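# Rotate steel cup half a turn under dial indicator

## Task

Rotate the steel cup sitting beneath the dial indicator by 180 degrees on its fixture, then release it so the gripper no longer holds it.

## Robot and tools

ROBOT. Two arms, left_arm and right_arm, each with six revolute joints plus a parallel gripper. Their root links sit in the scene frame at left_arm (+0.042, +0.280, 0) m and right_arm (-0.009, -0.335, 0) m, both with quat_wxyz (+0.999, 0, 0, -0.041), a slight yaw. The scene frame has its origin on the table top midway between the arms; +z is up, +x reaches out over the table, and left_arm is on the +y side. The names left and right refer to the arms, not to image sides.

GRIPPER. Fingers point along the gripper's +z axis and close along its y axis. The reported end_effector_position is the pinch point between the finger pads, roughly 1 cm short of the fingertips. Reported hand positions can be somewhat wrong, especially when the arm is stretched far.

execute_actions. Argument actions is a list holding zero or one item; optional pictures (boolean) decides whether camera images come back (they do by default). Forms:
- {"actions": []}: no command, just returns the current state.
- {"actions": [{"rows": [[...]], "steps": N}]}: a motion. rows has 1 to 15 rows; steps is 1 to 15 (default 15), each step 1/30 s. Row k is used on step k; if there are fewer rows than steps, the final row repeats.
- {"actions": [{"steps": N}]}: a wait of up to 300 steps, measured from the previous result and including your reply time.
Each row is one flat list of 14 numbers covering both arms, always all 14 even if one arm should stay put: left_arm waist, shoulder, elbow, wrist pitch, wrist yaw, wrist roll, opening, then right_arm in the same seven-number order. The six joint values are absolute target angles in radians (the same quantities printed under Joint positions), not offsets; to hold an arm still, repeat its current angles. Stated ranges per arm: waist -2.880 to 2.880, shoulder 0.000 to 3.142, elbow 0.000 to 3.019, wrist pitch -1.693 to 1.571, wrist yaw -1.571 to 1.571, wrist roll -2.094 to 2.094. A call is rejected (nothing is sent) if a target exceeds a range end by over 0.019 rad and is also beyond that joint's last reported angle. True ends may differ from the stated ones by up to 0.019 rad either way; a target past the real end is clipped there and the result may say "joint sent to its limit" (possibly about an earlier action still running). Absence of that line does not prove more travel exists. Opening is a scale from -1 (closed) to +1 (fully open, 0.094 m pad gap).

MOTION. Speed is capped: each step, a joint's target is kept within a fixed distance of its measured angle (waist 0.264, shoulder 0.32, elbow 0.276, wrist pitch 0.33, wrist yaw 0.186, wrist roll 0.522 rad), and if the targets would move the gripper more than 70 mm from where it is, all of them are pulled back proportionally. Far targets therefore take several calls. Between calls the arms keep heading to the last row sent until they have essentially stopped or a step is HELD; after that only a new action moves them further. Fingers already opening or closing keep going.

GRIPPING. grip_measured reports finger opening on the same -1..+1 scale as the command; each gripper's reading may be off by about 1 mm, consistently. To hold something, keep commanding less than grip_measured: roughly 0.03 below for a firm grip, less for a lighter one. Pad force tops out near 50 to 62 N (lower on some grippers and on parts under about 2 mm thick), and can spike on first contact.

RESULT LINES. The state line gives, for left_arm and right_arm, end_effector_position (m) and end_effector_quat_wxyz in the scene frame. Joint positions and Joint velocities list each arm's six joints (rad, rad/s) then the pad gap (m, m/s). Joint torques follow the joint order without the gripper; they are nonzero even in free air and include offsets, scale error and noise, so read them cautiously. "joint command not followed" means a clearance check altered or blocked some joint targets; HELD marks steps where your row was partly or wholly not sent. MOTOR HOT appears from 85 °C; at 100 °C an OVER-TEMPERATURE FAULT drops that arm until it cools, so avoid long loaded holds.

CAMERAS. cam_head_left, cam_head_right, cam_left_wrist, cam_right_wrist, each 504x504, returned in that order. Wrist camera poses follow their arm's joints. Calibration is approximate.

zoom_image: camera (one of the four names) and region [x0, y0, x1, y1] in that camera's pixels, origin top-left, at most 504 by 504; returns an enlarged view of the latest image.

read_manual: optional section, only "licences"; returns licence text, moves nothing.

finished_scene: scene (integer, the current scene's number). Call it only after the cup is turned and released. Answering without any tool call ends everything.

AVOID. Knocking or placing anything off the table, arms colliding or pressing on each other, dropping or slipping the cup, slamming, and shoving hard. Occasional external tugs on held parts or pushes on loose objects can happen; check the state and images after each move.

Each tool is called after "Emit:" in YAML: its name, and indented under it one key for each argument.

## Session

Emit:
execute_actions:
  actions: []

Scene clock: 0.00 s of 4800.00 s.
left_arm: end_effector_position=(+0.3891, +0.7380, +0.3513) grip_measured=+1.000 end_effector_quat_wxyz=(-0.454, +0.731, -0.506, +0.061) | right_arm: end_effector_position=(+0.4286, +0.5159, +0.2584) grip_measured=+1.000 end_effector_quat_wxyz=(-0.588, +0.799, +0.040, +0.121)
Joint positions: left_arm=[ 1.035  1.32   1.268 -0.571  0.098 -1.029  0.094] | right_arm=[ 1.113  2.413  2.404 -0.297 -0.371 -1.937  0.094]
Joint velocities: left_arm=[-0.015 -0.005 -0.002 -0.002 -0.051  0.007  0.   ] | right_arm=[-0.015  0.005  0.007 -0.002 -0.066  0.007  0.   ]
Joint torques (N m, as the arm reports them, + toward a larger angle): no reading
Motor temperatures (°C, as the motors report them): left_arm=[24 28 29 25 23 24] | right_arm=[23 25 24 24 25 24]
camera_calibration (this result's frames):
cam_left_wrist: T_world_to_cam=[[0.700032, 0.0809345, 0.70951, -0.578885], [0.0649796, -0.996654, 0.0495778, 0.695291], [0.711149, 0.0113977, -0.702949, 0.0870145], [0, 0, 0, 1]] pos_world=[0.298178, 0.738825, 0.437421]
cam_right_wrist: T_world_to_cam=[[-0.197392, 0.293665, 0.935306, -0.311283], [0.706782, -0.618516, 0.343363, -0.0652937], [0.679335, 0.728834, -0.0854671, -0.520937], [0, 0, 0, 1]] pos_world=[0.338594, 0.430704, 0.269041]

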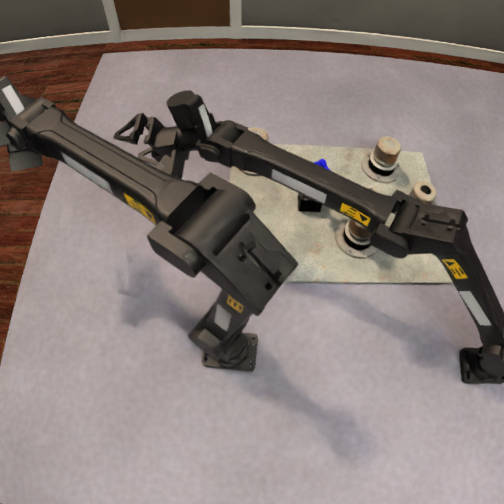

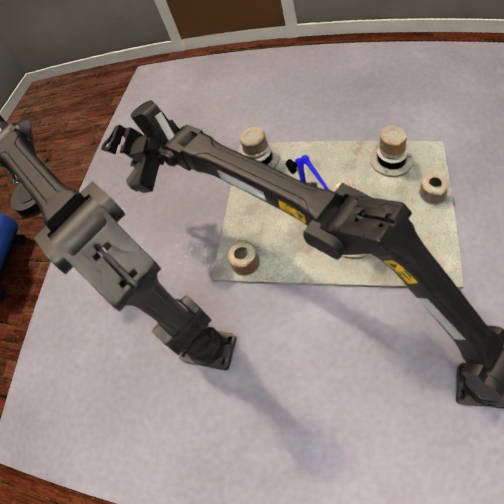

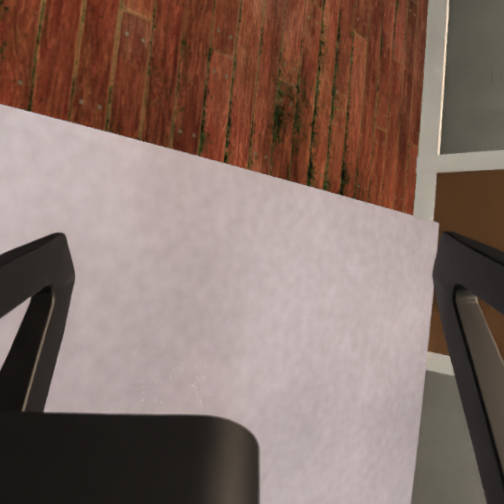

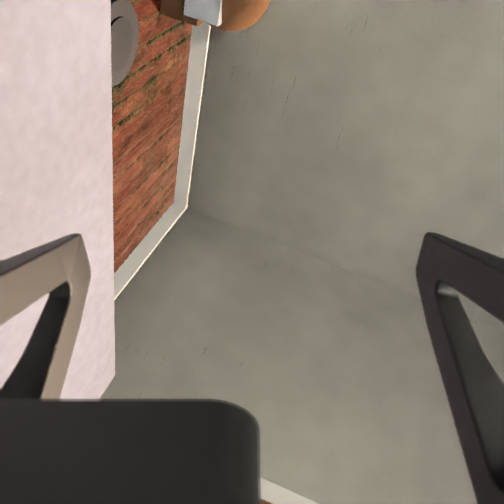

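Emit:
execute_actions:
  actions:
    - {"rows":[[1.035,1.32,1.268,-0.571,0.098,-1.029,1,0.3,2.1,2.2,-0.3,-0.4,-1,1]],"steps":15}
  pictures: false

Emit:
execute_actions:
  actions:
    - {"steps":30}
  pictures: false

Emit:
execute_actions:
  actions:
    - {"rows":[[1.035,1.32,1.268,-0.571,0.098,-1.029,1,0.178,1.5,0.7,0.8,-1.3,0,1]],"steps":15}
  pictures: false

Emit:
execute_actions:
  actions:
    - {"steps":75}
  pictures: false

Emit:
execute_actions:
  actions:
    - {"rows":[[1.035,1.32,1.268,-0.571,0.098,-1.029,1,0.178,1.91,0.41,1.49,-1.3,0,1]],"steps":15}
  pictures: false

Emit:
execute_actions:
  actions:
    - {"steps":10}

Scene clock: 11.43 s of 4800.00 s.
left_arm: end_effector_position=(+0.3891, +0.7380, +0.3513) grip_measured=+1.000 end_effector_quat_wxyz=(-0.454, +0.731, -0.506, +0.061) | right_arm: end_effector_position=(+0.5453, +0.4100, +0.2974) grip_measured=+1.000 end_effector_quat_wxyz=(-0.598, +0.782, -0.167, +0.057)
Joint positions: left_arm=[ 1.035  1.32   1.268 -0.571  0.098 -1.029  0.094] | right_arm=[ 0.944  2.289  2.28  -0.297 -0.387 -1.575  0.094]
Joint velocities: left_arm=[ 0.005 -0.015  0.022  0.002 -0.007 -0.007  0.   ] | right_arm=[-0.532 -0.239 -0.1   -0.002 -0.081  0.725  0.   ]
Joint torques (N m, as the arm reports them, + toward a larger angle): left_arm=[  1.79 -13.05  10.07   1.69   0.03   0.1 ] | right_arm=[ -1.93 -24.62  11.43   1.92  -0.28   0.22]
Motor temperatures (°C, as the motors report them): left_arm=[24 29 33 25 23 24] | right_arm=[23 28 27 24 25 24]
Steps of this call (steps 1 to 90: nothing new was sent; then 7.93 s passed at rest; steps 91 to 105: all 15 steps of this action). Readings (joint positions):
91: left_arm=[1.035 1.320 1.268 -0.571 0.098 -1.029] | right_arm=[1.111 2.408 2.396 -0.297 -0.373 -1.917]
92: left_arm=[1.035 1.320 1.268 -0.571 0.098 -1.029] | right_arm=[1.109 2.398 2.379 -0.297 -0.376 -1.893]
94: left_arm=[1.035 1.320 1.268 -0.571 0.098 -1.029] | right_arm=[1.097 2.381 2.352 -0.297 -0.380 -1.847]
98: left_arm=[1.035 1.320 1.268 -0.571 0.098 -1.029] | right_arm=[1.056 2.346 2.313 -0.297 -0.384 -1.751]
105: the state above

Scene clock: 12.43 s of 4800.00 s.
left_arm: end_effector_position=(+0.3891, +0.7380, +0.3513) grip_measured=+1.000 end_effector_quat_wxyz=(-0.454, +0.731, -0.506, +0.061) | right_arm: end_effector_position=(+0.8589, -0.1148, +0.3792) grip_measured=+1.000 end_effector_quat_wxyz=(+0.615, -0.539, +0.563, -0.115)
Joint positions: left_arm=[ 1.035  1.32   1.268 -0.571  0.098 -1.029  0.094] | right_arm=[ 0.258  2.149  2.209 -0.297 -0.393 -1.04   0.094]
Joint velocities: left_arm=[ 0.005 -0.005 -0.017 -0.007  0.007  0.007  0.   ] | right_arm=[-0.278 -0.22   0.007  0.007 -0.051  0.212  0.   ]
Joint torques (N m, as the arm reports them, + toward a larger angle): left_arm=[  1.79 -13.02  10.08   1.7    0.03   0.1 ] | right_arm=[  3.92 -23.94  11.95   1.87  -0.42   0.24]
Motor temperatures (°C, as the motors report them): left_arm=[24 29 33 25 23 24] | right_arm=[23 28 27 24 25 24]
Steps of this call (steps 1 to 30: the robot went on to your last target). Readings (joint positions):
1: left_arm=[1.035 1.320 1.268 -0.571 0.098 -1.029] | right_arm=[0.925 2.281 2.277 -0.297 -0.387 -1.548]
2: left_arm=[1.035 1.320 1.268 -0.571 0.098 -1.029] | right_arm=[0.905 2.274 2.275 -0.297 -0.387 -1.522]
4: left_arm=[1.035 1.320 1.268 -0.571 0.098 -1.029] | right_arm=[0.864 2.261 2.271 -0.297 -0.387 -1.468]
8: left_arm=[1.035 1.320 1.268 -0.571 0.098 -1.029] | right_arm=[0.775 2.238 2.266 -0.297 -0.388 -1.376]
30: the state above

Scene clock: 12.93 s of 4800.00 s.
left_arm: end_effector_position=(+0.3891, +0.7380, +0.3513) grip_measured=+1.000 end_effector_quat_wxyz=(-0.454, +0.731, -0.506, +0.061) | right_arm: end_effector_position=(+0.6411, -0.1168, +0.5136) grip_measured=+1.000 end_effector_quat_wxyz=(+0.722, -0.511, +0.425, +0.192)
Joint positions: left_arm=[ 1.035  1.32   1.268 -0.571  0.098 -1.029  0.094] | right_arm=[ 0.192  1.674  1.613  0.286 -1.016 -0.426  0.094]
Joint velocities: left_arm=[ 0.005 -0.005 -0.012  0.007 -0.022 -0.007  0.   ] | right_arm=[ 0.005 -1.353 -1.697  1.985 -1.575  1.663  0.   ]
Joint torques (N m, as the arm reports them, + toward a larger angle): left_arm=[  1.79 -13.03  10.07   1.69   0.03   0.1 ] | right_arm=[ -1.47 -16.6   10.31   1.79   0.21   0.2 ]
Motor temperatures (°C, as the motors report them): left_arm=[24 29 33 25 23 24] | right_arm=[23 28 27 24 25 24]
Steps of this call (steps 1 to 15: all 15 steps of this action). Readings (joint positions):
1: left_arm=[1.035 1.320 1.268 -0.571 0.098 -1.029] | right_arm=[0.246 2.133 2.189 -0.271 -0.426 -1.007]
2: left_arm=[1.035 1.320 1.268 -0.571 0.098 -1.029] | right_arm=[0.238 2.108 2.150 -0.234 -0.464 -0.970]
4: left_arm=[1.035 1.320 1.268 -0.571 0.098 -1.029] | right_arm=[0.222 2.055 2.072 -0.165 -0.540 -0.894]
8: left_arm=[1.035 1.320 1.268 -0.571 0.098 -1.029] | right_arm=[0.200 1.934 1.914 -0.022 -0.696 -0.740]
15: the state above

Scene clock: 15.43 s of 4800.00 s.
left_arm: end_effector_position=(+0.3891, +0.7380, +0.3513) grip_measured=+1.000 end_effector_quat_wxyz=(-0.454, +0.731, -0.506, +0.061) | right_arm: end_effector_position=(+0.4170, -0.1223, +0.2263) grip_measured=+1.000 end_effector_quat_wxyz=(+0.527, -0.451, +0.551, +0.465)
Joint positions: left_arm=[ 1.035  1.32   1.268 -0.571  0.098 -1.029  0.094] | right_arm=[ 0.191  1.511  0.687  0.777 -1.299 -0.009  0.094]
Joint velocities: left_arm=[-0.005 -0.005  0.007 -0.002  0.022  0.007  0.   ] | right_arm=[-0.005 -0.015 -0.017  0.002  0.051  0.037  0.   ]
Joint torques (N m, as the arm reports them, + toward a larger angle): left_arm=[  1.83 -13.08  10.07   1.7    0.04   0.1 ] | right_arm=[ -1.44 -10.75  10.31   2.49  -0.11   0.16]
Motor temperatures (°C, as the motors report them): left_arm=[24 29 33 25 23 24] | right_arm=[23 28 27 24 25 24]
Steps of this call (steps 1 to 45: the robot went on to your last target; steps 46 to 75: nothing new was sent). Readings (joint positions):
1: left_arm=[1.035 1.320 1.268 -0.571 0.098 -1.029] | right_arm=[0.192 1.627 1.547 0.365 -1.092 -0.363]
2: left_arm=[1.035 1.320 1.268 -0.571 0.098 -1.029] | right_arm=[0.192 1.578 1.472 0.454 -1.176 -0.304]
4: left_arm=[1.035 1.320 1.268 -0.571 0.098 -1.029] | right_arm=[0.192 1.489 1.325 0.620 -1.265 -0.221]
8: left_arm=[1.035 1.320 1.268 -0.571 0.098 -1.029] | right_arm=[0.192 1.419 1.137 0.720 -1.289 -0.151]
75: the state above
All arms were judged still, so your last target was given up. Only a new action makes them travel on or press farther. Fingers that are still opening or closing keep moving.

Scene clock: 15.93 s of 4800.00 s.
left_arm: end_effector_position=(+0.3891, +0.7380, +0.3513) grip_measured=+1.000 end_effector_quat_wxyz=(-0.454, +0.731, -0.506, +0.061) | right_arm: end_effector_position=(+0.3239, -0.1324, +0.0660) grip_measured=+1.000 end_effector_quat_wxyz=(+0.514, -0.442, +0.563, +0.473)
Joint positions: left_arm=[ 1.035  1.32   1.268 -0.571  0.098 -1.029  0.094] | right_arm=[ 0.191  1.942  0.4    1.452 -1.3   -0.007  0.094]
Joint velocities: left_arm=[ 0.005 -0.015 -0.007 -0.007 -0.051 -0.007  0.   ] | right_arm=[-0.015 -0.161 -0.002  0.232 -0.022  0.007  0.   ]
Joint torques (N m, as the arm reports them, + toward a larger angle): left_arm=[  1.81 -13.09  10.07   1.7    0.03   0.1 ] | right_arm=[ -1.4  -11.46   3.29   2.47  -0.09   0.13]
Motor temperatures (°C, as the motors report them): left_arm=[24 29 33 25 23 24] | right_arm=[23 28 27 24 25 24]
Steps of this call (steps 1 to 15: all 15 steps of this action). Readings (joint positions):
1: left_arm=[1.035 1.320 1.268 -0.571 0.098 -1.029] | right_arm=[0.191 1.519 0.677 0.802 -1.298 -0.009]
2: left_arm=[1.035 1.320 1.268 -0.571 0.098 -1.029] | right_arm=[0.191 1.531 0.659 0.846 -1.298 -0.009]
4: left_arm=[1.035 1.320 1.268 -0.571 0.098 -1.029] | right_arm=[0.191 1.581 0.607 0.930 -1.298 -0.009]
8: left_arm=[1.035 1.320 1.268 -0.571 0.098 -1.029] | right_arm=[0.191 1.771 0.490 1.186 -1.298 -0.008]
15: the state above

Scene clock: 16.27 s of 4800.00 s.
left_arm: end_effector_position=(+0.3891, +0.7380, +0.3513) grip_measured=+1.000 end_effector_quat_wxyz=(-0.454, +0.731, -0.506, +0.061) | right_arm: end_effector_position=(+0.3251, -0.1323, +0.0736) grip_measured=+1.000 end_effector_quat_wxyz=(+0.524, -0.448, +0.554, +0.467)
Joint positions: left_arm=[ 1.035  1.32   1.268 -0.571  0.098 -1.029  0.094] | right_arm=[ 0.191  1.925  0.4    1.468 -1.3   -0.007  0.094]
Joint velocities: left_arm=[ 0.024 -0.005  0.012  0.007 -0.037  0.022  0.   ] | right_arm=[ 0.005 -0.005  0.002 -0.022  0.007 -0.022  0.   ]
Joint torques (N m, as the arm reports them, + toward a larger angle): left_arm=[  1.8  -13.06  10.07   1.7    0.04   0.1 ] | right_arm=[ -1.43 -10.65   3.58   2.42  -0.06   0.14]
Motor temperatures (°C, as the motors report them): left_arm=[24 29 33 25 23 24] | right_arm=[23 28 27 24 25 24]
Steps of this call (steps 1 to 10: the robot went on to your last target). Readings (joint positions):
1: left_arm=[1.035 1.320 1.268 -0.571 0.098 -1.029] | right_arm=[0.191 1.937 0.400 1.459 -1.300 -0.007]
2: left_arm=[1.035 1.320 1.268 -0.571 0.098 -1.029] | right_arm=[0.191 1.932 0.400 1.463 -1.300 -0.007]
4: left_arm=[1.035 1.320 1.268 -0.571 0.098 -1.029] | right_arm=[0.191 1.926 0.400 1.467 -1.300 -0.007]
8: left_arm=[1.035 1.320 1.268 -0.571 0.098 -1.029] | right_arm=[0.191 1.925 0.400 1.468 -1.300 -0.007]
10: the state above
camera_calibration (this result's frames):
cam_left_wrist: T_world_to_cam=[[0.700032, 0.0809345, 0.70951, -0.578885], [0.0649796, -0.996654, 0.0495778, 0.695291], [0.711149, 0.0113977, -0.702949, 0.0870145], [0, 0, 0, 1]] pos_world=[0.298178, 0.738825, 0.437421]
cam_right_wrist: T_world_to_cam=[[0.983101, -0.173685, -0.0578423, -0.341028], [-0.149027, -0.575817, -0.803882, 0.0386725], [0.106315, 0.798917, -0.59197, 0.238853], [0, 0, 0, 1]] pos_world=[0.315635, -0.227787, 0.152756]

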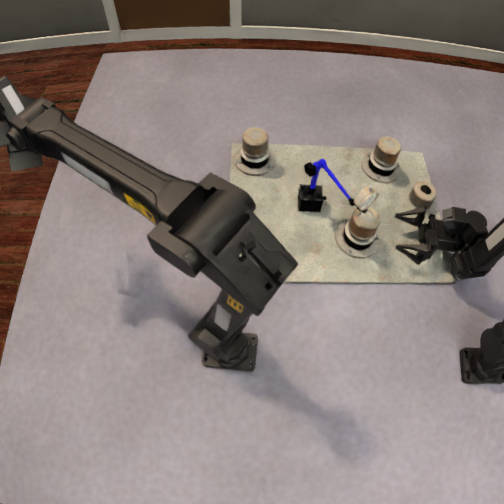

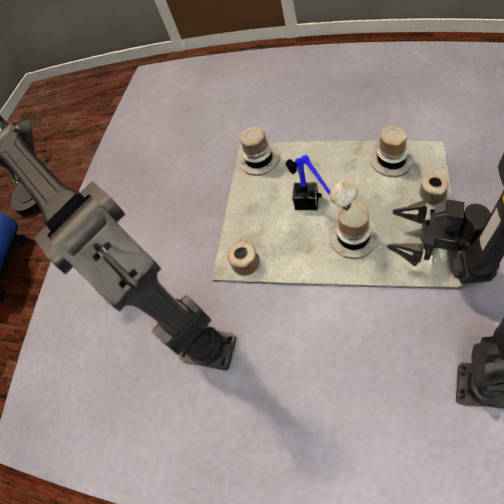

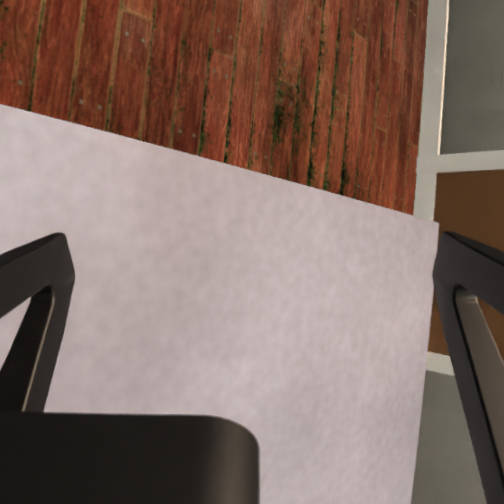

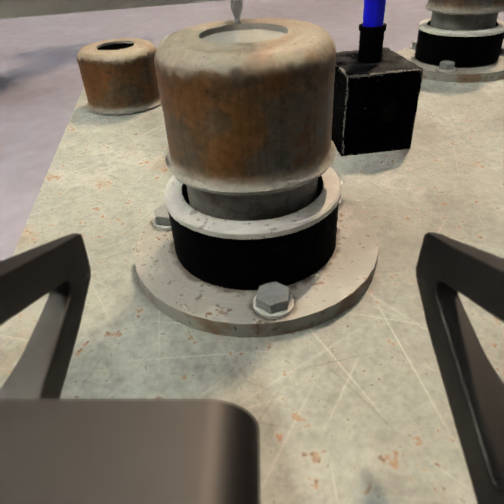

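Emit:
execute_actions:
  actions:
    - {"rows":[[1.035,1.32,1.268,-0.571,0.098,-1.029,1,0.2,1.88,0.41,1.48,-1.3,0,1],[1.035,1.32,1.268,-0.571,0.098,-1.029,1,0.2,1.88,0.41,1.48,-1.3,0,1],[1.035,1.32,1.268,-0.571,0.098,-1.029,1,0.2,1.88,0.41,1.48,-1.3,0,1],[1.035,1.32,1.268,-0.571,0.098,-1.029,1,0.2,1.88,0.41,1.48,-1.3,0,1],[1.035,1.32,1.268,-0.571,0.098,-1.029,1,0.27,1.9,0.44,1.46,-1.24,0,1],[1.035,1.32,1.268,-0.571,0.098,-1.029,1,0.27,1.9,0.44,1.46,-1.24,0,1],[1.035,1.32,1.268,-0.571,0.098,-1.029,1,0.27,1.9,0.44,1.46,-1.24,0,1],[1.035,1.32,1.268,-0.571,0.098,-1.029,1,0.34,1.92,0.48,1.43,-1.17,0,1],[1.035,1.32,1.268,-0.571,0.098,-1.029,1,0.34,1.92,0.48,1.43,-1.17,0,1],[1.035,1.32,1.268,-0.571,0.098,-1.029,1,0.34,1.92,0.48,1.43,-1.17,0,1],[1.035,1.32,1.268,-0.571,0.098,-1.029,1,0.415,1.94,0.525,1.4,-1.1,0,1]],"steps":15}
  pictures: false

Emit:
execute_actions:
  actions:
    - {"steps":10}

Scene clock: 37.27 s of 4800.00 s.
left_arm: end_effector_position=(+0.3891, +0.7380, +0.3513) grip_measured=+1.000 end_effector_quat_wxyz=(-0.454, +0.731, -0.506, +0.061) | right_arm: end_effector_position=(+0.3462, -0.0491, +0.0895) grip_measured=+1.000 end_effector_quat_wxyz=(+0.539, -0.470, +0.525, +0.462)
Joint positions: left_arm=[ 1.035  1.32   1.268 -0.571  0.098 -1.029  0.094] | right_arm=[ 0.418  1.917  0.514  1.419 -1.104 -0.007  0.094]
Joint velocities: left_arm=[-0.015 -0.015 -0.002  0.002 -0.007 -0.022  0.   ] | right_arm=[ 0.298  0.054  0.144 -0.056  0.022 -0.037  0.   ]
Joint torques (N m, as the arm reports them, + toward a larger angle): left_arm=[  1.82 -13.07  10.07   1.68   0.04   0.1 ] | right_arm=[-1.87 -9.48  4.09  1.11  0.19  0.14]
Motor temperatures (°C, as the motors report them): left_arm=[24 29 34 25 23 24] | right_arm=[23 27 25 24 25 24]
Steps of this call (steps 1 to 30: the robot went on to your last target; steps 31 to 90: nothing new was sent; then 17.50 s passed at rest; steps 91 to 105: all 15 steps of this action). Readings (joint positions):
91: left_arm=[1.035 1.320 1.268 -0.571 0.098 -1.029] | right_arm=[0.191 1.923 0.400 1.468 -1.300 -0.007]
92: left_arm=[1.035 1.320 1.268 -0.571 0.098 -1.029] | right_arm=[0.191 1.919 0.400 1.468 -1.300 -0.007]
94: left_arm=[1.035 1.320 1.268 -0.571 0.098 -1.029] | right_arm=[0.191 1.907 0.400 1.468 -1.300 -0.007]
98: left_arm=[1.035 1.320 1.268 -0.571 0.098 -1.029] | right_arm=[0.248 1.903 0.420 1.464 -1.208 -0.007]
105: the state above

Scene clock: 37.60 s of 4800.00 s.
left_arm: end_effector_position=(+0.3891, +0.7380, +0.3513) grip_measured=+1.000 end_effector_quat_wxyz=(-0.454, +0.731, -0.506, +0.061) | right_arm: end_effector_position=(+0.3451, -0.0464, +0.0887) grip_measured=+1.000 end_effector_quat_wxyz=(+0.537, -0.471, +0.524, +0.464)
Joint positions: left_arm=[ 1.035  1.32   1.268 -0.571  0.098 -1.029  0.094] | right_arm=[ 0.425  1.919  0.517  1.415 -1.103 -0.007  0.094]
Joint velocities: left_arm=[-0.005 -0.015  0.007 -0.002 -0.022  0.037  0.   ] | right_arm=[-0.024 -0.015 -0.002 -0.012 -0.066 -0.022  0.   ]
Joint torques (N m, as the arm reports them, + toward a larger angle): left_arm=[  1.83 -13.06  10.07   1.69   0.03   0.1 ] | right_arm=[-1.29 -9.58  4.77  1.05  0.16  0.14]
Motor temperatures (°C, as the motors report them): left_arm=[24 29 34 25 23 24] | right_arm=[23 27 25 24 25 24]
Steps of this call (steps 1 to 10: the robot went on to your last target). Readings (joint positions):
1: left_arm=[1.035 1.320 1.268 -0.571 0.098 -1.029] | right_arm=[0.424 1.917 0.517 1.417 -1.104 -0.007]
2: left_arm=[1.035 1.320 1.268 -0.571 0.098 -1.029] | right_arm=[0.425 1.918 0.517 1.416 -1.104 -0.007]
4: left_arm=[1.035 1.320 1.268 -0.571 0.098 -1.029] | right_arm=[0.425 1.918 0.517 1.415 -1.103 -0.007]
8: left_arm=[1.035 1.320 1.268 -0.571 0.098 -1.029] | right_arm=[0.425 1.918 0.517 1.415 -1.103 -0.007]
10: the state above
camera_calibration (this result's frames):
cam_left_wrist: T_world_to_cam=[[0.700032, 0.0809345, 0.70951, -0.578885], [0.0649796, -0.996654, 0.0495778, 0.695291], [0.711149, 0.0113977, -0.702949, 0.0870145], [0, 0, 0, 1]] pos_world=[0.298178, 0.738825, 0.437421]
cam_right_wrist: T_world_to_cam=[[0.990485, -0.137334, 0.00888633, -0.35173], [-0.0717573, -0.57047, -0.818178, 0.0780803], [0.117433, 0.809755, -0.574896, 0.172247], [0, 0, 0, 1]] pos_world=[0.333758, -0.14324, 0.166034]

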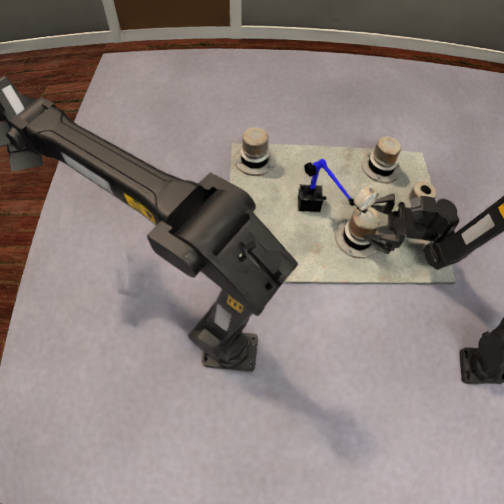

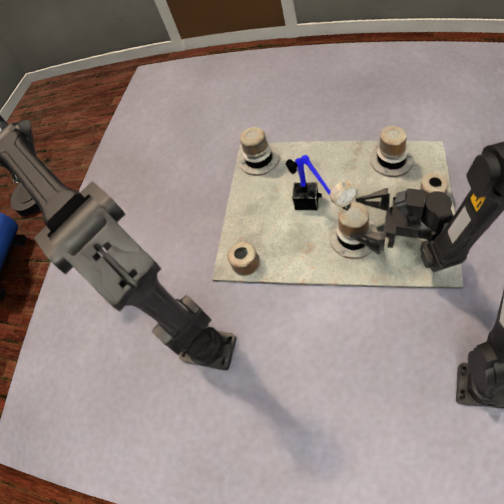

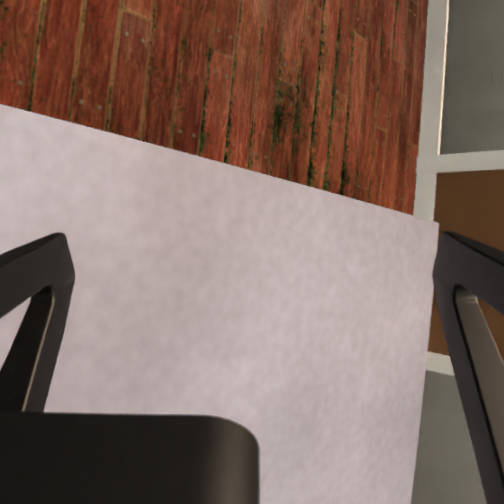

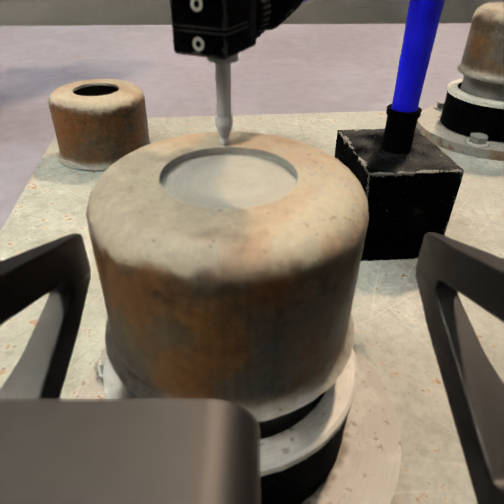

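Emit:
execute_actions:
  actions:
    - {"rows":[[1.035,1.32,1.268,-0.571,0.098,-1.029,1,0.425,1.94,0.495,1.425,-1.1,0,1],[1.035,1.32,1.268,-0.571,0.098,-1.029,1,0.425,1.94,0.495,1.425,-1.1,0,1],[1.035,1.32,1.268,-0.571,0.098,-1.029,1,0.425,1.94,0.495,1.425,-1.1,0,1],[1.035,1.32,1.268,-0.571,0.098,-1.029,1,0.425,1.94,0.495,1.425,-1.1,0,1],[1.035,1.32,1.268,-0.571,0.098,-1.029,1,0.425,1.94,0.495,1.425,-1.1,0,0.38]],"steps":15}
  pictures: false

Emit:
execute_actions:
  actions:
    - {"rows":[[1.035,1.32,1.268,-0.571,0.098,-1.029,1,0.46,1.93,0.455,1.45,-0.91,0,0.38],[1.035,1.32,1.268,-0.571,0.098,-1.029,1,0.46,1.93,0.455,1.45,-0.91,0,0.38],[1.035,1.32,1.268,-0.571,0.098,-1.029,1,0.51,1.92,0.42,1.48,-0.72,0,0.38],[1.035,1.32,1.268,-0.571,0.098,-1.029,1,0.51,1.92,0.42,1.48,-0.72,0,0.38],[1.035,1.32,1.268,-0.571,0.098,-1.029,1,0.563,1.915,0.385,1.51,-0.53,0,0.38],[1.035,1.32,1.268,-0.571,0.098,-1.029,1,0.563,1.915,0.385,1.51,-0.53,0,0.38],[1.035,1.32,1.268,-0.571,0.098,-1.029,1,0.635,1.91,0.365,1.525,-0.32,0,0.38],[1.035,1.32,1.268,-0.571,0.098,-1.029,1,0.635,1.91,0.365,1.525,-0.32,0,0.38],[1.035,1.32,1.268,-0.571,0.098,-1.029,1,0.71,1.91,0.35,1.54,-0.11,0,0.38],[1.035,1.32,1.268,-0.571,0.098,-1.029,1,0.71,1.91,0.35,1.54,-0.11,0,0.38],[1.035,1.32,1.268,-0.571,0.098,-1.029,1,0.791,1.91,0.345,1.548,0.098,0,0.38]],"steps":15}
  pictures: false

Emit:
execute_actions:
  actions:
    - {"rows":[[1.035,1.32,1.268,-0.571,0.098,-1.029,1,0.86,1.912,0.36,1.53,0.3,0,0.38],[1.035,1.32,1.268,-0.571,0.098,-1.029,1,0.86,1.912,0.36,1.53,0.3,0,0.38],[1.035,1.32,1.268,-0.571,0.098,-1.029,1,0.93,1.917,0.385,1.51,0.5,0,0.38],[1.035,1.32,1.268,-0.571,0.098,-1.029,1,0.93,1.917,0.385,1.51,0.5,0,0.38],[1.035,1.32,1.268,-0.571,0.098,-1.029,1,1.0,1.925,0.41,1.49,0.709,0,0.38],[1.035,1.32,1.268,-0.571,0.098,-1.029,1,1.0,1.925,0.41,1.49,0.709,0,0.38],[1.035,1.32,1.268,-0.571,0.098,-1.029,1,1.04,1.935,0.455,1.455,0.87,0,0.38],[1.035,1.32,1.268,-0.571,0.098,-1.029,1,1.04,1.935,0.455,1.455,0.87,0,0.38],[1.035,1.32,1.268,-0.571,0.098,-1.029,1,1.075,1.945,0.5,1.415,1.03,0,0.38],[1.035,1.32,1.268,-0.571,0.098,-1.029,1,1.075,1.945,0.5,1.415,1.03,0,0.38],[1.035,1.32,1.268,-0.571,0.098,-1.029,1,1.11,1.955,0.55,1.375,1.185,0,0.38]],"steps":15}
  pictures: false

Emit:
execute_actions:
  actions:
    - {"steps":8}

Scene clock: 70.30 s of 4800.00 s.
left_arm: end_effector_position=(+0.3891, +0.7380, +0.3513) grip_measured=+1.000 end_effector_quat_wxyz=(-0.454, +0.731, -0.506, +0.061) | right_arm: end_effector_position=(+0.3388, -0.0478, +0.0856) grip_measured=+0.429 end_effector_quat_wxyz=(+0.531, -0.471, +0.528, +0.467)
Joint positions: left_arm=[ 1.035  1.32   1.268 -0.571  0.098 -1.029  0.094] | right_arm=[ 0.426  1.919  0.502  1.416 -1.107 -0.007  0.067]
Joint velocities: left_arm=[-0.005 -0.024  0.002 -0.007 -0.051  0.066  0.   ] | right_arm=[ 0.005 -0.005  0.007  0.017  0.037 -0.051  0.001]
Joint torques (N m, as the arm reports them, + toward a larger angle): left_arm=[  1.83 -13.05  10.07   1.69   0.03   0.1 ] | right_arm=[-0.5  -9.32  3.16  2.04  0.34  0.14]
Motor temperatures (°C, as the motors report them): left_arm=[24 29 35 25 23 24] | right_arm=[23 26 25 24 25 24]
Steps of this call (steps 1 to 15: the robot went on to your last target; steps 16 to 90: nothing new was sent; then 29.20 s passed at rest; steps 91 to 105: all 15 steps of this action). Readings (joint positions):
91: left_arm=[1.035 1.320 1.268 -0.571 0.098 -1.029] | right_arm=[0.425 1.919 0.515 1.415 -1.103 -0.007]
92: left_arm=[1.035 1.320 1.268 -0.571 0.098 -1.029] | right_arm=[0.425 1.919 0.512 1.415 -1.103 -0.007]
94: left_arm=[1.035 1.320 1.268 -0.571 0.098 -1.029] | right_arm=[0.425 1.919 0.506 1.415 -1.103 -0.007]
98: left_arm=[1.035 1.320 1.268 -0.571 0.098 -1.029] | right_arm=[0.426 1.919 0.502 1.416 -1.107 -0.007]
105: the state above

Scene clock: 70.80 s of 4800.00 s.
left_arm: end_effector_position=(+0.3891, +0.7380, +0.3513) grip_measured=+1.000 end_effector_quat_wxyz=(-0.454, +0.731, -0.506, +0.061) | right_arm: end_effector_position=(+0.3348, -0.0443, +0.0861) grip_measured=+0.430 end_effector_quat_wxyz=(+0.668, -0.232, +0.668, +0.230)
Joint positions: left_arm=[ 1.035  1.32   1.268 -0.571  0.098 -1.029  0.094] | right_arm=[ 0.807  1.891  0.318  1.572  0.058 -0.003  0.067]
Joint velocities: left_arm=[-0.024 -0.005 -0.027 -0.012  0.007 -0.066  0.   ] | right_arm=[ 0.298 -0.005  0.002  0.012  0.799  0.022 -0.   ]
Joint torques (N m, as the arm reports them, + toward a larger angle): left_arm=[  1.81 -13.06  10.07   1.69   0.03   0.1 ] | right_arm=[-3.18 -7.96  5.11  1.11  0.51  0.09]
Motor temperatures (°C, as the motors report them): left_arm=[24 29 35 25 23 24] | right_arm=[23 26 25 24 25 24]
Steps of this call (steps 1 to 15: all 15 steps of this action). Readings (joint positions):
1: left_arm=[1.035 1.320 1.268 -0.571 0.098 -1.029] | right_arm=[0.432 1.918 0.490 1.426 -1.064 -0.007]
2: left_arm=[1.035 1.320 1.268 -0.571 0.098 -1.029] | right_arm=[0.447 1.913 0.468 1.445 -0.999 -0.007]
4: left_arm=[1.035 1.320 1.268 -0.571 0.098 -1.029] | right_arm=[0.485 1.904 0.426 1.478 -0.849 -0.006]
8: left_arm=[1.035 1.320 1.268 -0.571 0.098 -1.029] | right_arm=[0.590 1.894 0.356 1.536 -0.515 -0.006]
15: the state above

Scene clock: 71.30 s of 4800.00 s.
left_arm: end_effector_position=(+0.3891, +0.7380, +0.3513) grip_measured=+1.000 end_effector_quat_wxyz=(-0.454, +0.731, -0.506, +0.061) | right_arm: end_effector_position=(+0.3340, -0.0395, +0.0855) grip_measured=+0.431 end_effector_quat_wxyz=(+0.707, +0.036, +0.706, -0.035)
Joint positions: left_arm=[ 1.035  1.32   1.268 -0.571  0.098 -1.029  0.094] | right_arm=[ 1.151  1.928  0.528  1.403  1.169 -0.     0.067]
Joint velocities: left_arm=[-0.005 -0.005  0.012 -0.012 -0.051 -0.037  0.   ] | right_arm=[-0.024 -0.005 -0.002 -0.066  0.037  0.095 -0.   ]
Joint torques (N m, as the arm reports them, + toward a larger angle): left_arm=[  1.85 -13.06  10.07   1.7    0.04   0.1 ] | right_arm=[-3.54 -9.28  5.96  0.78  0.73  0.07]
Motor temperatures (°C, as the motors report them): left_arm=[24 29 35 25 23 24] | right_arm=[23 26 25 24 26 24]
Steps of this call (steps 1 to 15: all 15 steps of this action). Readings (joint positions):
1: left_arm=[1.035 1.320 1.268 -0.571 0.098 -1.029] | right_arm=[0.827 1.891 0.318 1.572 0.115 -0.002]
2: left_arm=[1.035 1.320 1.268 -0.571 0.098 -1.029] | right_arm=[0.858 1.891 0.320 1.569 0.193 -0.002]
4: left_arm=[1.035 1.320 1.268 -0.571 0.098 -1.029] | right_arm=[0.923 1.891 0.334 1.555 0.365 -0.002]
8: left_arm=[1.035 1.320 1.268 -0.571 0.098 -1.029] | right_arm=[1.045 1.898 0.393 1.505 0.723 0.000]
15: the state above

Scene clock: 71.57 s of 4800.00 s.
left_arm: end_effector_position=(+0.3891, +0.7380, +0.3513) grip_measured=+1.000 end_effector_quat_wxyz=(-0.454, +0.731, -0.506, +0.061) | right_arm: end_effector_position=(+0.3340, -0.0395, +0.0854) grip_measured=+0.431 end_effector_quat_wxyz=(+0.707, +0.036, +0.706, -0.035)
Joint positions: left_arm=[ 1.035  1.32   1.268 -0.571  0.098 -1.029  0.094] | right_arm=[ 1.151  1.928  0.528  1.402  1.169 -0.     0.067]
Joint velocities: left_arm=[-0.005 -0.005  0.027 -0.012  0.022 -0.066  0.   ] | right_arm=[ 0.005 -0.015  0.007  0.002  0.022 -0.007 -0.001]
Joint torques (N m, as the arm reports them, + toward a larger angle): left_arm=[  1.82 -13.07  10.07   1.68   0.03   0.1 ] | right_arm=[-3.64 -8.98  5.93  0.62  0.74  0.06]
Motor temperatures (°C, as the motors report them): left_arm=[24 29 35 25 23 24] | right_arm=[23 26 25 24 26 24]
Steps of this call (steps 1 to 8: the robot went on to your last target). Readings (joint positions):
1: left_arm=[1.035 1.320 1.268 -0.571 0.098 -1.029] | right_arm=[1.151 1.928 0.528 1.402 1.169 -0.000]
2: left_arm=[1.035 1.320 1.268 -0.571 0.098 -1.029] | right_arm=[1.151 1.928 0.528 1.402 1.169 -0.000]
4: left_arm=[1.035 1.320 1.268 -0.571 0.098 -1.029] | right_arm=[1.151 1.928 0.528 1.402 1.169 -0.000]
8: the state above
camera_calibration (this result's frames):
cam_left_wrist: T_world_to_cam=[[0.700032, 0.0809345, 0.70951, -0.578885], [0.0649796, -0.996654, 0.0495778, 0.695291], [0.711149, 0.0113977, -0.702949, 0.0870145], [0, 0, 0, 1]] pos_world=[0.298178, 0.738825, 0.437421]
cam_right_wrist: T_world_to_cam=[[-0.112442, -0.993575, -0.0128573, -0.00327947], [-0.57448, 0.07556, -0.815023, 0.271686], [0.810759, -0.0842563, -0.579285, -0.100514], [0, 0, 0, 1]] pos_world=[0.237203, -0.032256, 0.163162]

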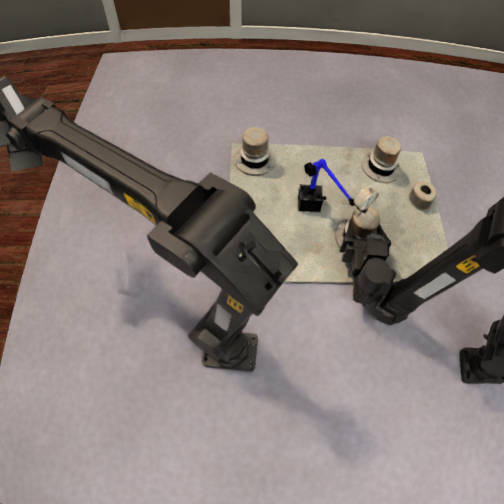

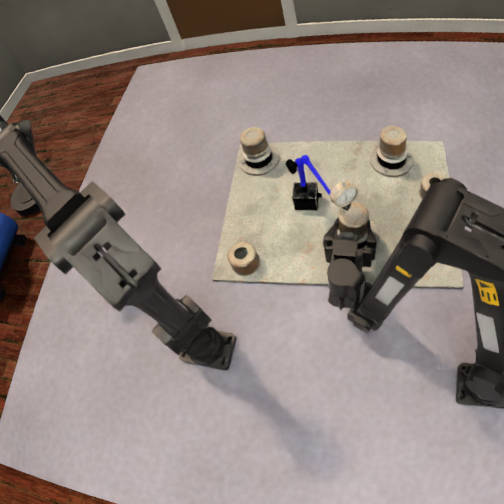

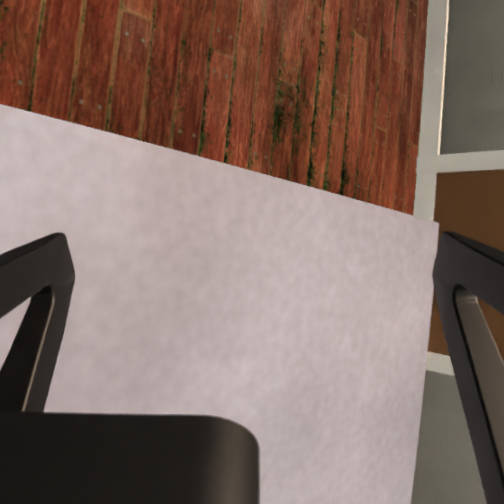

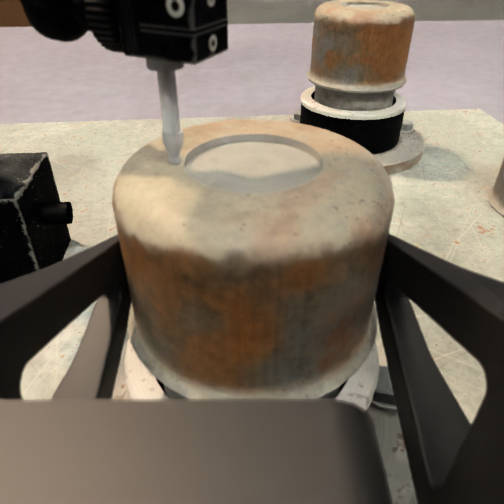

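Emit:
execute_actions:
  actions:
    - {"rows":[[1.035,1.32,1.268,-0.571,0.098,-1.029,1,1.151,1.93,0.54,1.4,1.17,0,1]],"steps":12}
  pictures: false

Emit:
execute_actions:
  actions:
    - {"rows":[[1.035,1.32,1.268,-0.571,0.098,-1.029,1,1.11,1.91,0.5,1.415,1.03,0,1],[1.035,1.32,1.268,-0.571,0.098,-1.029,1,1.11,1.91,0.5,1.415,1.03,0,1],[1.035,1.32,1.268,-0.571,0.098,-1.029,1,1.07,1.895,0.455,1.455,0.87,0,1],[1.035,1.32,1.268,-0.571,0.098,-1.029,1,1.07,1.895,0.455,1.455,0.87,0,1],[1.035,1.32,1.268,-0.571,0.098,-1.029,1,1.03,1.88,0.41,1.49,0.709,0,1],[1.035,1.32,1.268,-0.571,0.098,-1.029,1,1.03,1.88,0.41,1.49,0.709,0,1],[1.035,1.32,1.268,-0.571,0.098,-1.029,1,0.955,1.87,0.375,1.52,0.5,0,1],[1.035,1.32,1.268,-0.571,0.098,-1.029,1,0.955,1.87,0.375,1.52,0.5,0,1],[1.035,1.32,1.268,-0.571,0.098,-1.029,1,0.885,1.865,0.35,1.54,0.3,0,1],[1.035,1.32,1.268,-0.571,0.098,-1.029,1,0.885,1.865,0.35,1.54,0.3,0,1],[1.035,1.32,1.268,-0.571,0.098,-1.029,1,0.815,1.865,0.335,1.56,0.098,0,1]],"steps":15}
  pictures: false

Emit:
execute_actions:
  actions:
    - {"rows":[[1.035,1.32,1.268,-0.571,0.098,-1.029,1,0.73,1.875,0.345,1.55,-0.11,0,1],[1.035,1.32,1.268,-0.571,0.098,-1.029,1,0.73,1.875,0.345,1.55,-0.11,0,1],[1.035,1.32,1.268,-0.571,0.098,-1.029,1,0.655,1.885,0.36,1.53,-0.32,0,1],[1.035,1.32,1.268,-0.571,0.098,-1.029,1,0.655,1.885,0.36,1.53,-0.32,0,1],[1.035,1.32,1.268,-0.571,0.098,-1.029,1,0.58,1.895,0.385,1.51,-0.53,0,1],[1.035,1.32,1.268,-0.571,0.098,-1.029,1,0.58,1.895,0.385,1.51,-0.53,0,1],[1.035,1.32,1.268,-0.571,0.098,-1.029,1,0.525,1.91,0.42,1.48,-0.72,0,1],[1.035,1.32,1.268,-0.571,0.098,-1.029,1,0.525,1.91,0.42,1.48,-0.72,0,1],[1.035,1.32,1.268,-0.571,0.098,-1.029,1,0.475,1.92,0.46,1.45,-0.91,0,1],[1.035,1.32,1.268,-0.571,0.098,-1.029,1,0.475,1.92,0.46,1.45,-0.91,0,1],[1.035,1.32,1.268,-0.571,0.098,-1.029,1,0.43,1.935,0.51,1.415,-1.12,0,1]],"steps":15}
  pictures: false

Emit:
execute_actions:
  actions:
    - {"rows":[[1.035,1.32,1.268,-0.571,0.098,-1.029,1,0.43,1.935,0.51,1.415,-1.12,0,1],[1.035,1.32,1.268,-0.571,0.098,-1.029,1,0.43,1.935,0.51,1.415,-1.12,0,1],[1.035,1.32,1.268,-0.571,0.098,-1.029,1,0.43,1.935,0.51,1.415,-1.12,0,1],[1.035,1.32,1.268,-0.571,0.098,-1.029,1,0.43,1.935,0.51,1.415,-1.12,0,0.38]],"steps":15}

Scene clock: 104.40 s of 4800.00 s.
left_arm: end_effector_position=(+0.3891, +0.7380, +0.3513) grip_measured=+1.000 end_effector_quat_wxyz=(-0.454, +0.731, -0.506, +0.061) | right_arm: end_effector_position=(+0.3334, -0.0386, +0.0854) grip_measured=+1.000 end_effector_quat_wxyz=(+0.707, +0.035, +0.706, -0.034)
Joint positions: left_arm=[ 1.035  1.32   1.268 -0.571  0.098 -1.029  0.094] | right_arm=[ 1.154  1.928  0.528  1.402  1.169 -0.     0.094]
Joint velocities: left_arm=[-0.005  0.005 -0.022 -0.002 -0.007 -0.037  0.   ] | right_arm=[-0.005  0.005 -0.012 -0.007  0.051 -0.081  0.   ]
Joint torques (N m, as the arm reports them, + toward a larger angle): left_arm=[  1.79 -13.05  10.06   1.7    0.03   0.1 ] | right_arm=[ -0.64 -10.43   5.03   1.53   0.06   0.07]
Motor temperatures (°C, as the motors report them): left_arm=[24 29 36 25 23 24] | right_arm=[23 26 25 24 26 24]
Steps of this call (steps 1 to 15: the robot went on to your last target; steps 16 to 90: nothing new was sent; then 29.43 s passed at rest; steps 91 to 102: all 12 steps of this action). Readings (joint positions):
91: left_arm=[1.035 1.320 1.268 -0.571 0.098 -1.029] | right_arm=[1.154 1.928 0.528 1.402 1.169 -0.000]
92: left_arm=[1.035 1.320 1.268 -0.571 0.098 -1.029] | right_arm=[1.154 1.928 0.528 1.402 1.169 -0.000]
94: left_arm=[1.035 1.320 1.268 -0.571 0.098 -1.029] | right_arm=[1.154 1.928 0.528 1.402 1.169 -0.000]
98: left_arm=[1.035 1.320 1.268 -0.571 0.098 -1.029] | right_arm=[1.154 1.928 0.528 1.402 1.169 -0.000]
102: the state above

Scene clock: 104.90 s of 4800.00 s.
left_arm: end_effector_position=(+0.3891, +0.7380, +0.3513) grip_measured=+1.000 end_effector_quat_wxyz=(-0.454, +0.731, -0.506, +0.061) | right_arm: end_effector_position=(+0.3476, -0.0446, +0.0866) grip_measured=+1.000 end_effector_quat_wxyz=(+0.672, -0.216, +0.676, +0.213)
Joint positions: left_arm=[ 1.035  1.32   1.268 -0.571  0.098 -1.029  0.094] | right_arm=[ 0.808  1.882  0.343  1.533  0.11  -0.002  0.094]
Joint velocities: left_arm=[ 0.005 -0.005 -0.017 -0.007  0.007 -0.022  0.   ] | right_arm=[-0.21   0.005 -0.032  0.046 -0.081  0.022  0.   ]
Joint torques (N m, as the arm reports them, + toward a larger angle): left_arm=[  1.82 -13.05  10.07   1.69   0.04   0.1 ] | right_arm=[  1.24 -10.1    2.25   2.96  -0.35   0.09]
Motor temperatures (°C, as the motors report them): left_arm=[24 29 36 25 23 24] | right_arm=[23 26 25 24 26 24]
Steps of this call (steps 1 to 15: all 15 steps of this action). Readings (joint positions):
1: left_arm=[1.035 1.320 1.268 -0.571 0.098 -1.029] | right_arm=[1.150 1.927 0.524 1.402 1.098 0.000]
2: left_arm=[1.035 1.320 1.268 -0.571 0.098 -1.029] | right_arm=[1.145 1.927 0.519 1.402 1.064 -0.000]
4: left_arm=[1.035 1.320 1.268 -0.571 0.098 -1.029] | right_arm=[1.110 1.920 0.477 1.421 0.927 -0.002]
8: left_arm=[1.035 1.320 1.268 -0.571 0.098 -1.029] | right_arm=[1.009 1.902 0.400 1.473 0.571 -0.002]
15: the state above

Scene clock: 105.40 s of 4800.00 s.
left_arm: end_effector_position=(+0.3891, +0.7380, +0.3513) grip_measured=+1.000 end_effector_quat_wxyz=(-0.454, +0.731, -0.506, +0.061) | right_arm: end_effector_position=(+0.3371, -0.0473, +0.0891) grip_measured=+1.000 end_effector_quat_wxyz=(+0.534, -0.473, +0.522, +0.467)
Joint positions: left_arm=[ 1.035  1.32   1.268 -0.571  0.098 -1.029  0.094] | right_arm=[ 0.428  1.915  0.499  1.434 -1.109 -0.001  0.094]
Joint velocities: left_arm=[0.005 0.005 0.002 0.012 0.022 0.007 0.   ] | right_arm=[-0.083  0.034  0.144 -0.085 -0.183 -0.022  0.   ]
Joint torques (N m, as the arm reports them, + toward a larger angle): left_arm=[  1.82 -13.    10.07   1.69   0.03   0.1 ] | right_arm=[ 0.42 -9.85  3.89  1.25 -0.33  0.08]
Motor temperatures (°C, as the motors report them): left_arm=[24 29 36 25 23 24] | right_arm=[23 26 25 24 26 24]
Steps of this call (steps 1 to 15: all 15 steps of this action). Readings (joint positions):
1: left_arm=[1.035 1.320 1.268 -0.571 0.098 -1.029] | right_arm=[0.793 1.882 0.343 1.533 0.013 -0.001]
2: left_arm=[1.035 1.320 1.268 -0.571 0.098 -1.029] | right_arm=[0.779 1.882 0.343 1.533 -0.059 -0.001]
4: left_arm=[1.035 1.320 1.268 -0.571 0.098 -1.029] | right_arm=[0.722 1.882 0.343 1.533 -0.244 -0.002]
8: left_arm=[1.035 1.320 1.268 -0.571 0.098 -1.029] | right_arm=[0.566 1.884 0.374 1.511 -0.645 -0.001]
15: the state above

Scene clock: 105.90 s of 4800.00 s.
left_arm: end_effector_position=(+0.3891, +0.7380, +0.3513) grip_measured=+1.000 end_effector_quat_wxyz=(-0.454, +0.731, -0.506, +0.061) | right_arm: end_effector_position=(+0.3379, -0.0472, +0.0887) grip_measured=+0.431 end_effector_quat_wxyz=(+0.533, -0.473, +0.522, +0.468)
Joint positions: left_arm=[ 1.035  1.32   1.268 -0.571  0.098 -1.029  0.094] | right_arm=[ 0.427  1.916  0.503  1.429 -1.113 -0.001  0.067]
Joint velocities: left_arm=[-0.015 -0.024 -0.007 -0.012 -0.007 -0.022  0.   ] | right_arm=[-0.005 -0.005  0.002  0.007  0.022 -0.037  0.001]
Joint torques (N m, as the arm reports them, + toward a larger angle): left_arm=[  1.83 -13.04  10.07   1.69   0.03   0.11] | right_arm=[-0.15 -9.36  4.53  1.12 -0.34  0.08]
Motor temperatures (°C, as the motors report them): left_arm=[24 29 36 25 23 24] | right_arm=[23 26 25 24 26 24]
Steps of this call (steps 1 to 15: all 15 steps of this action). Readings (joint positions):
1: left_arm=[1.035 1.320 1.268 -0.571 0.098 -1.029] | right_arm=[0.427 1.916 0.502 1.432 -1.112 -0.001]
2: left_arm=[1.035 1.320 1.268 -0.571 0.098 -1.029] | right_arm=[0.427 1.916 0.502 1.431 -1.114 -0.001]
4: left_arm=[1.035 1.320 1.268 -0.571 0.098 -1.029] | right_arm=[0.427 1.916 0.502 1.430 -1.116 -0.001]
8: left_arm=[1.035 1.320 1.268 -0.571 0.098 -1.029] | right_arm=[0.427 1.916 0.503 1.429 -1.113 -0.001]
15: the state above
camera_calibration (this result's frames):
cam_left_wrist: T_world_to_cam=[[0.700032, 0.0809345, 0.70951, -0.578885], [0.0649796, -0.996654, 0.0495778, 0.695291], [0.711149, 0.0113977, -0.702949, 0.0870145], [0, 0, 0, 1]] pos_world=[0.298178, 0.738825, 0.437421]
cam_right_wrist: T_world_to_cam=[[0.992073, -0.125582, 0.00454331, -0.344293], [-0.068441, -0.570287, -0.818589, 0.0760333], [0.105391, 0.811789, -0.574361, 0.177811], [0, 0, 0, 1]] pos_world=[0.328028, -0.144221, 0.165932]

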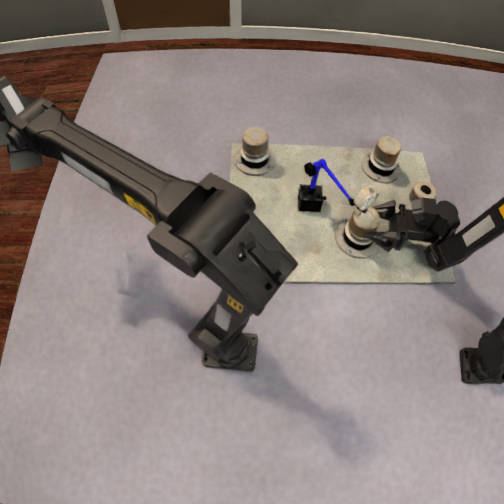

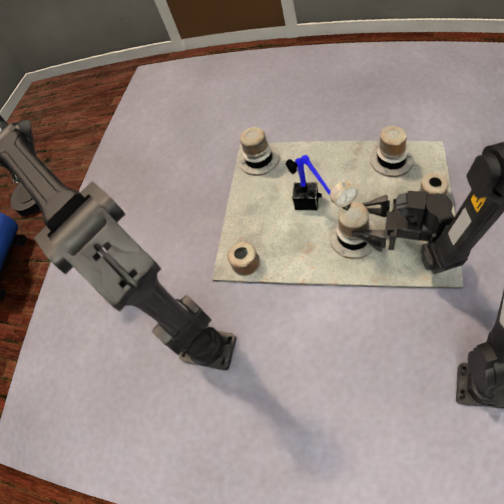

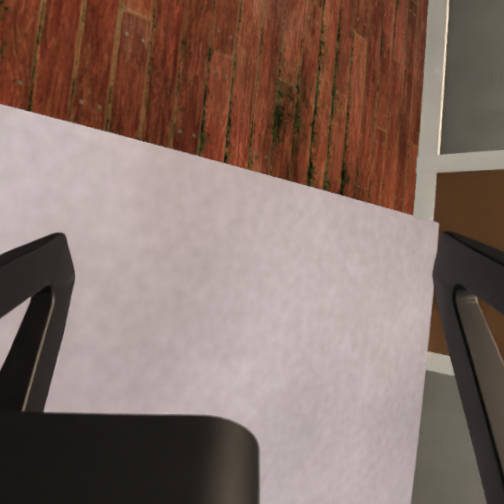

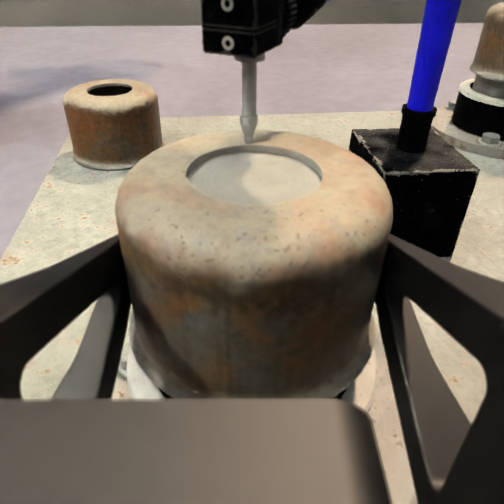

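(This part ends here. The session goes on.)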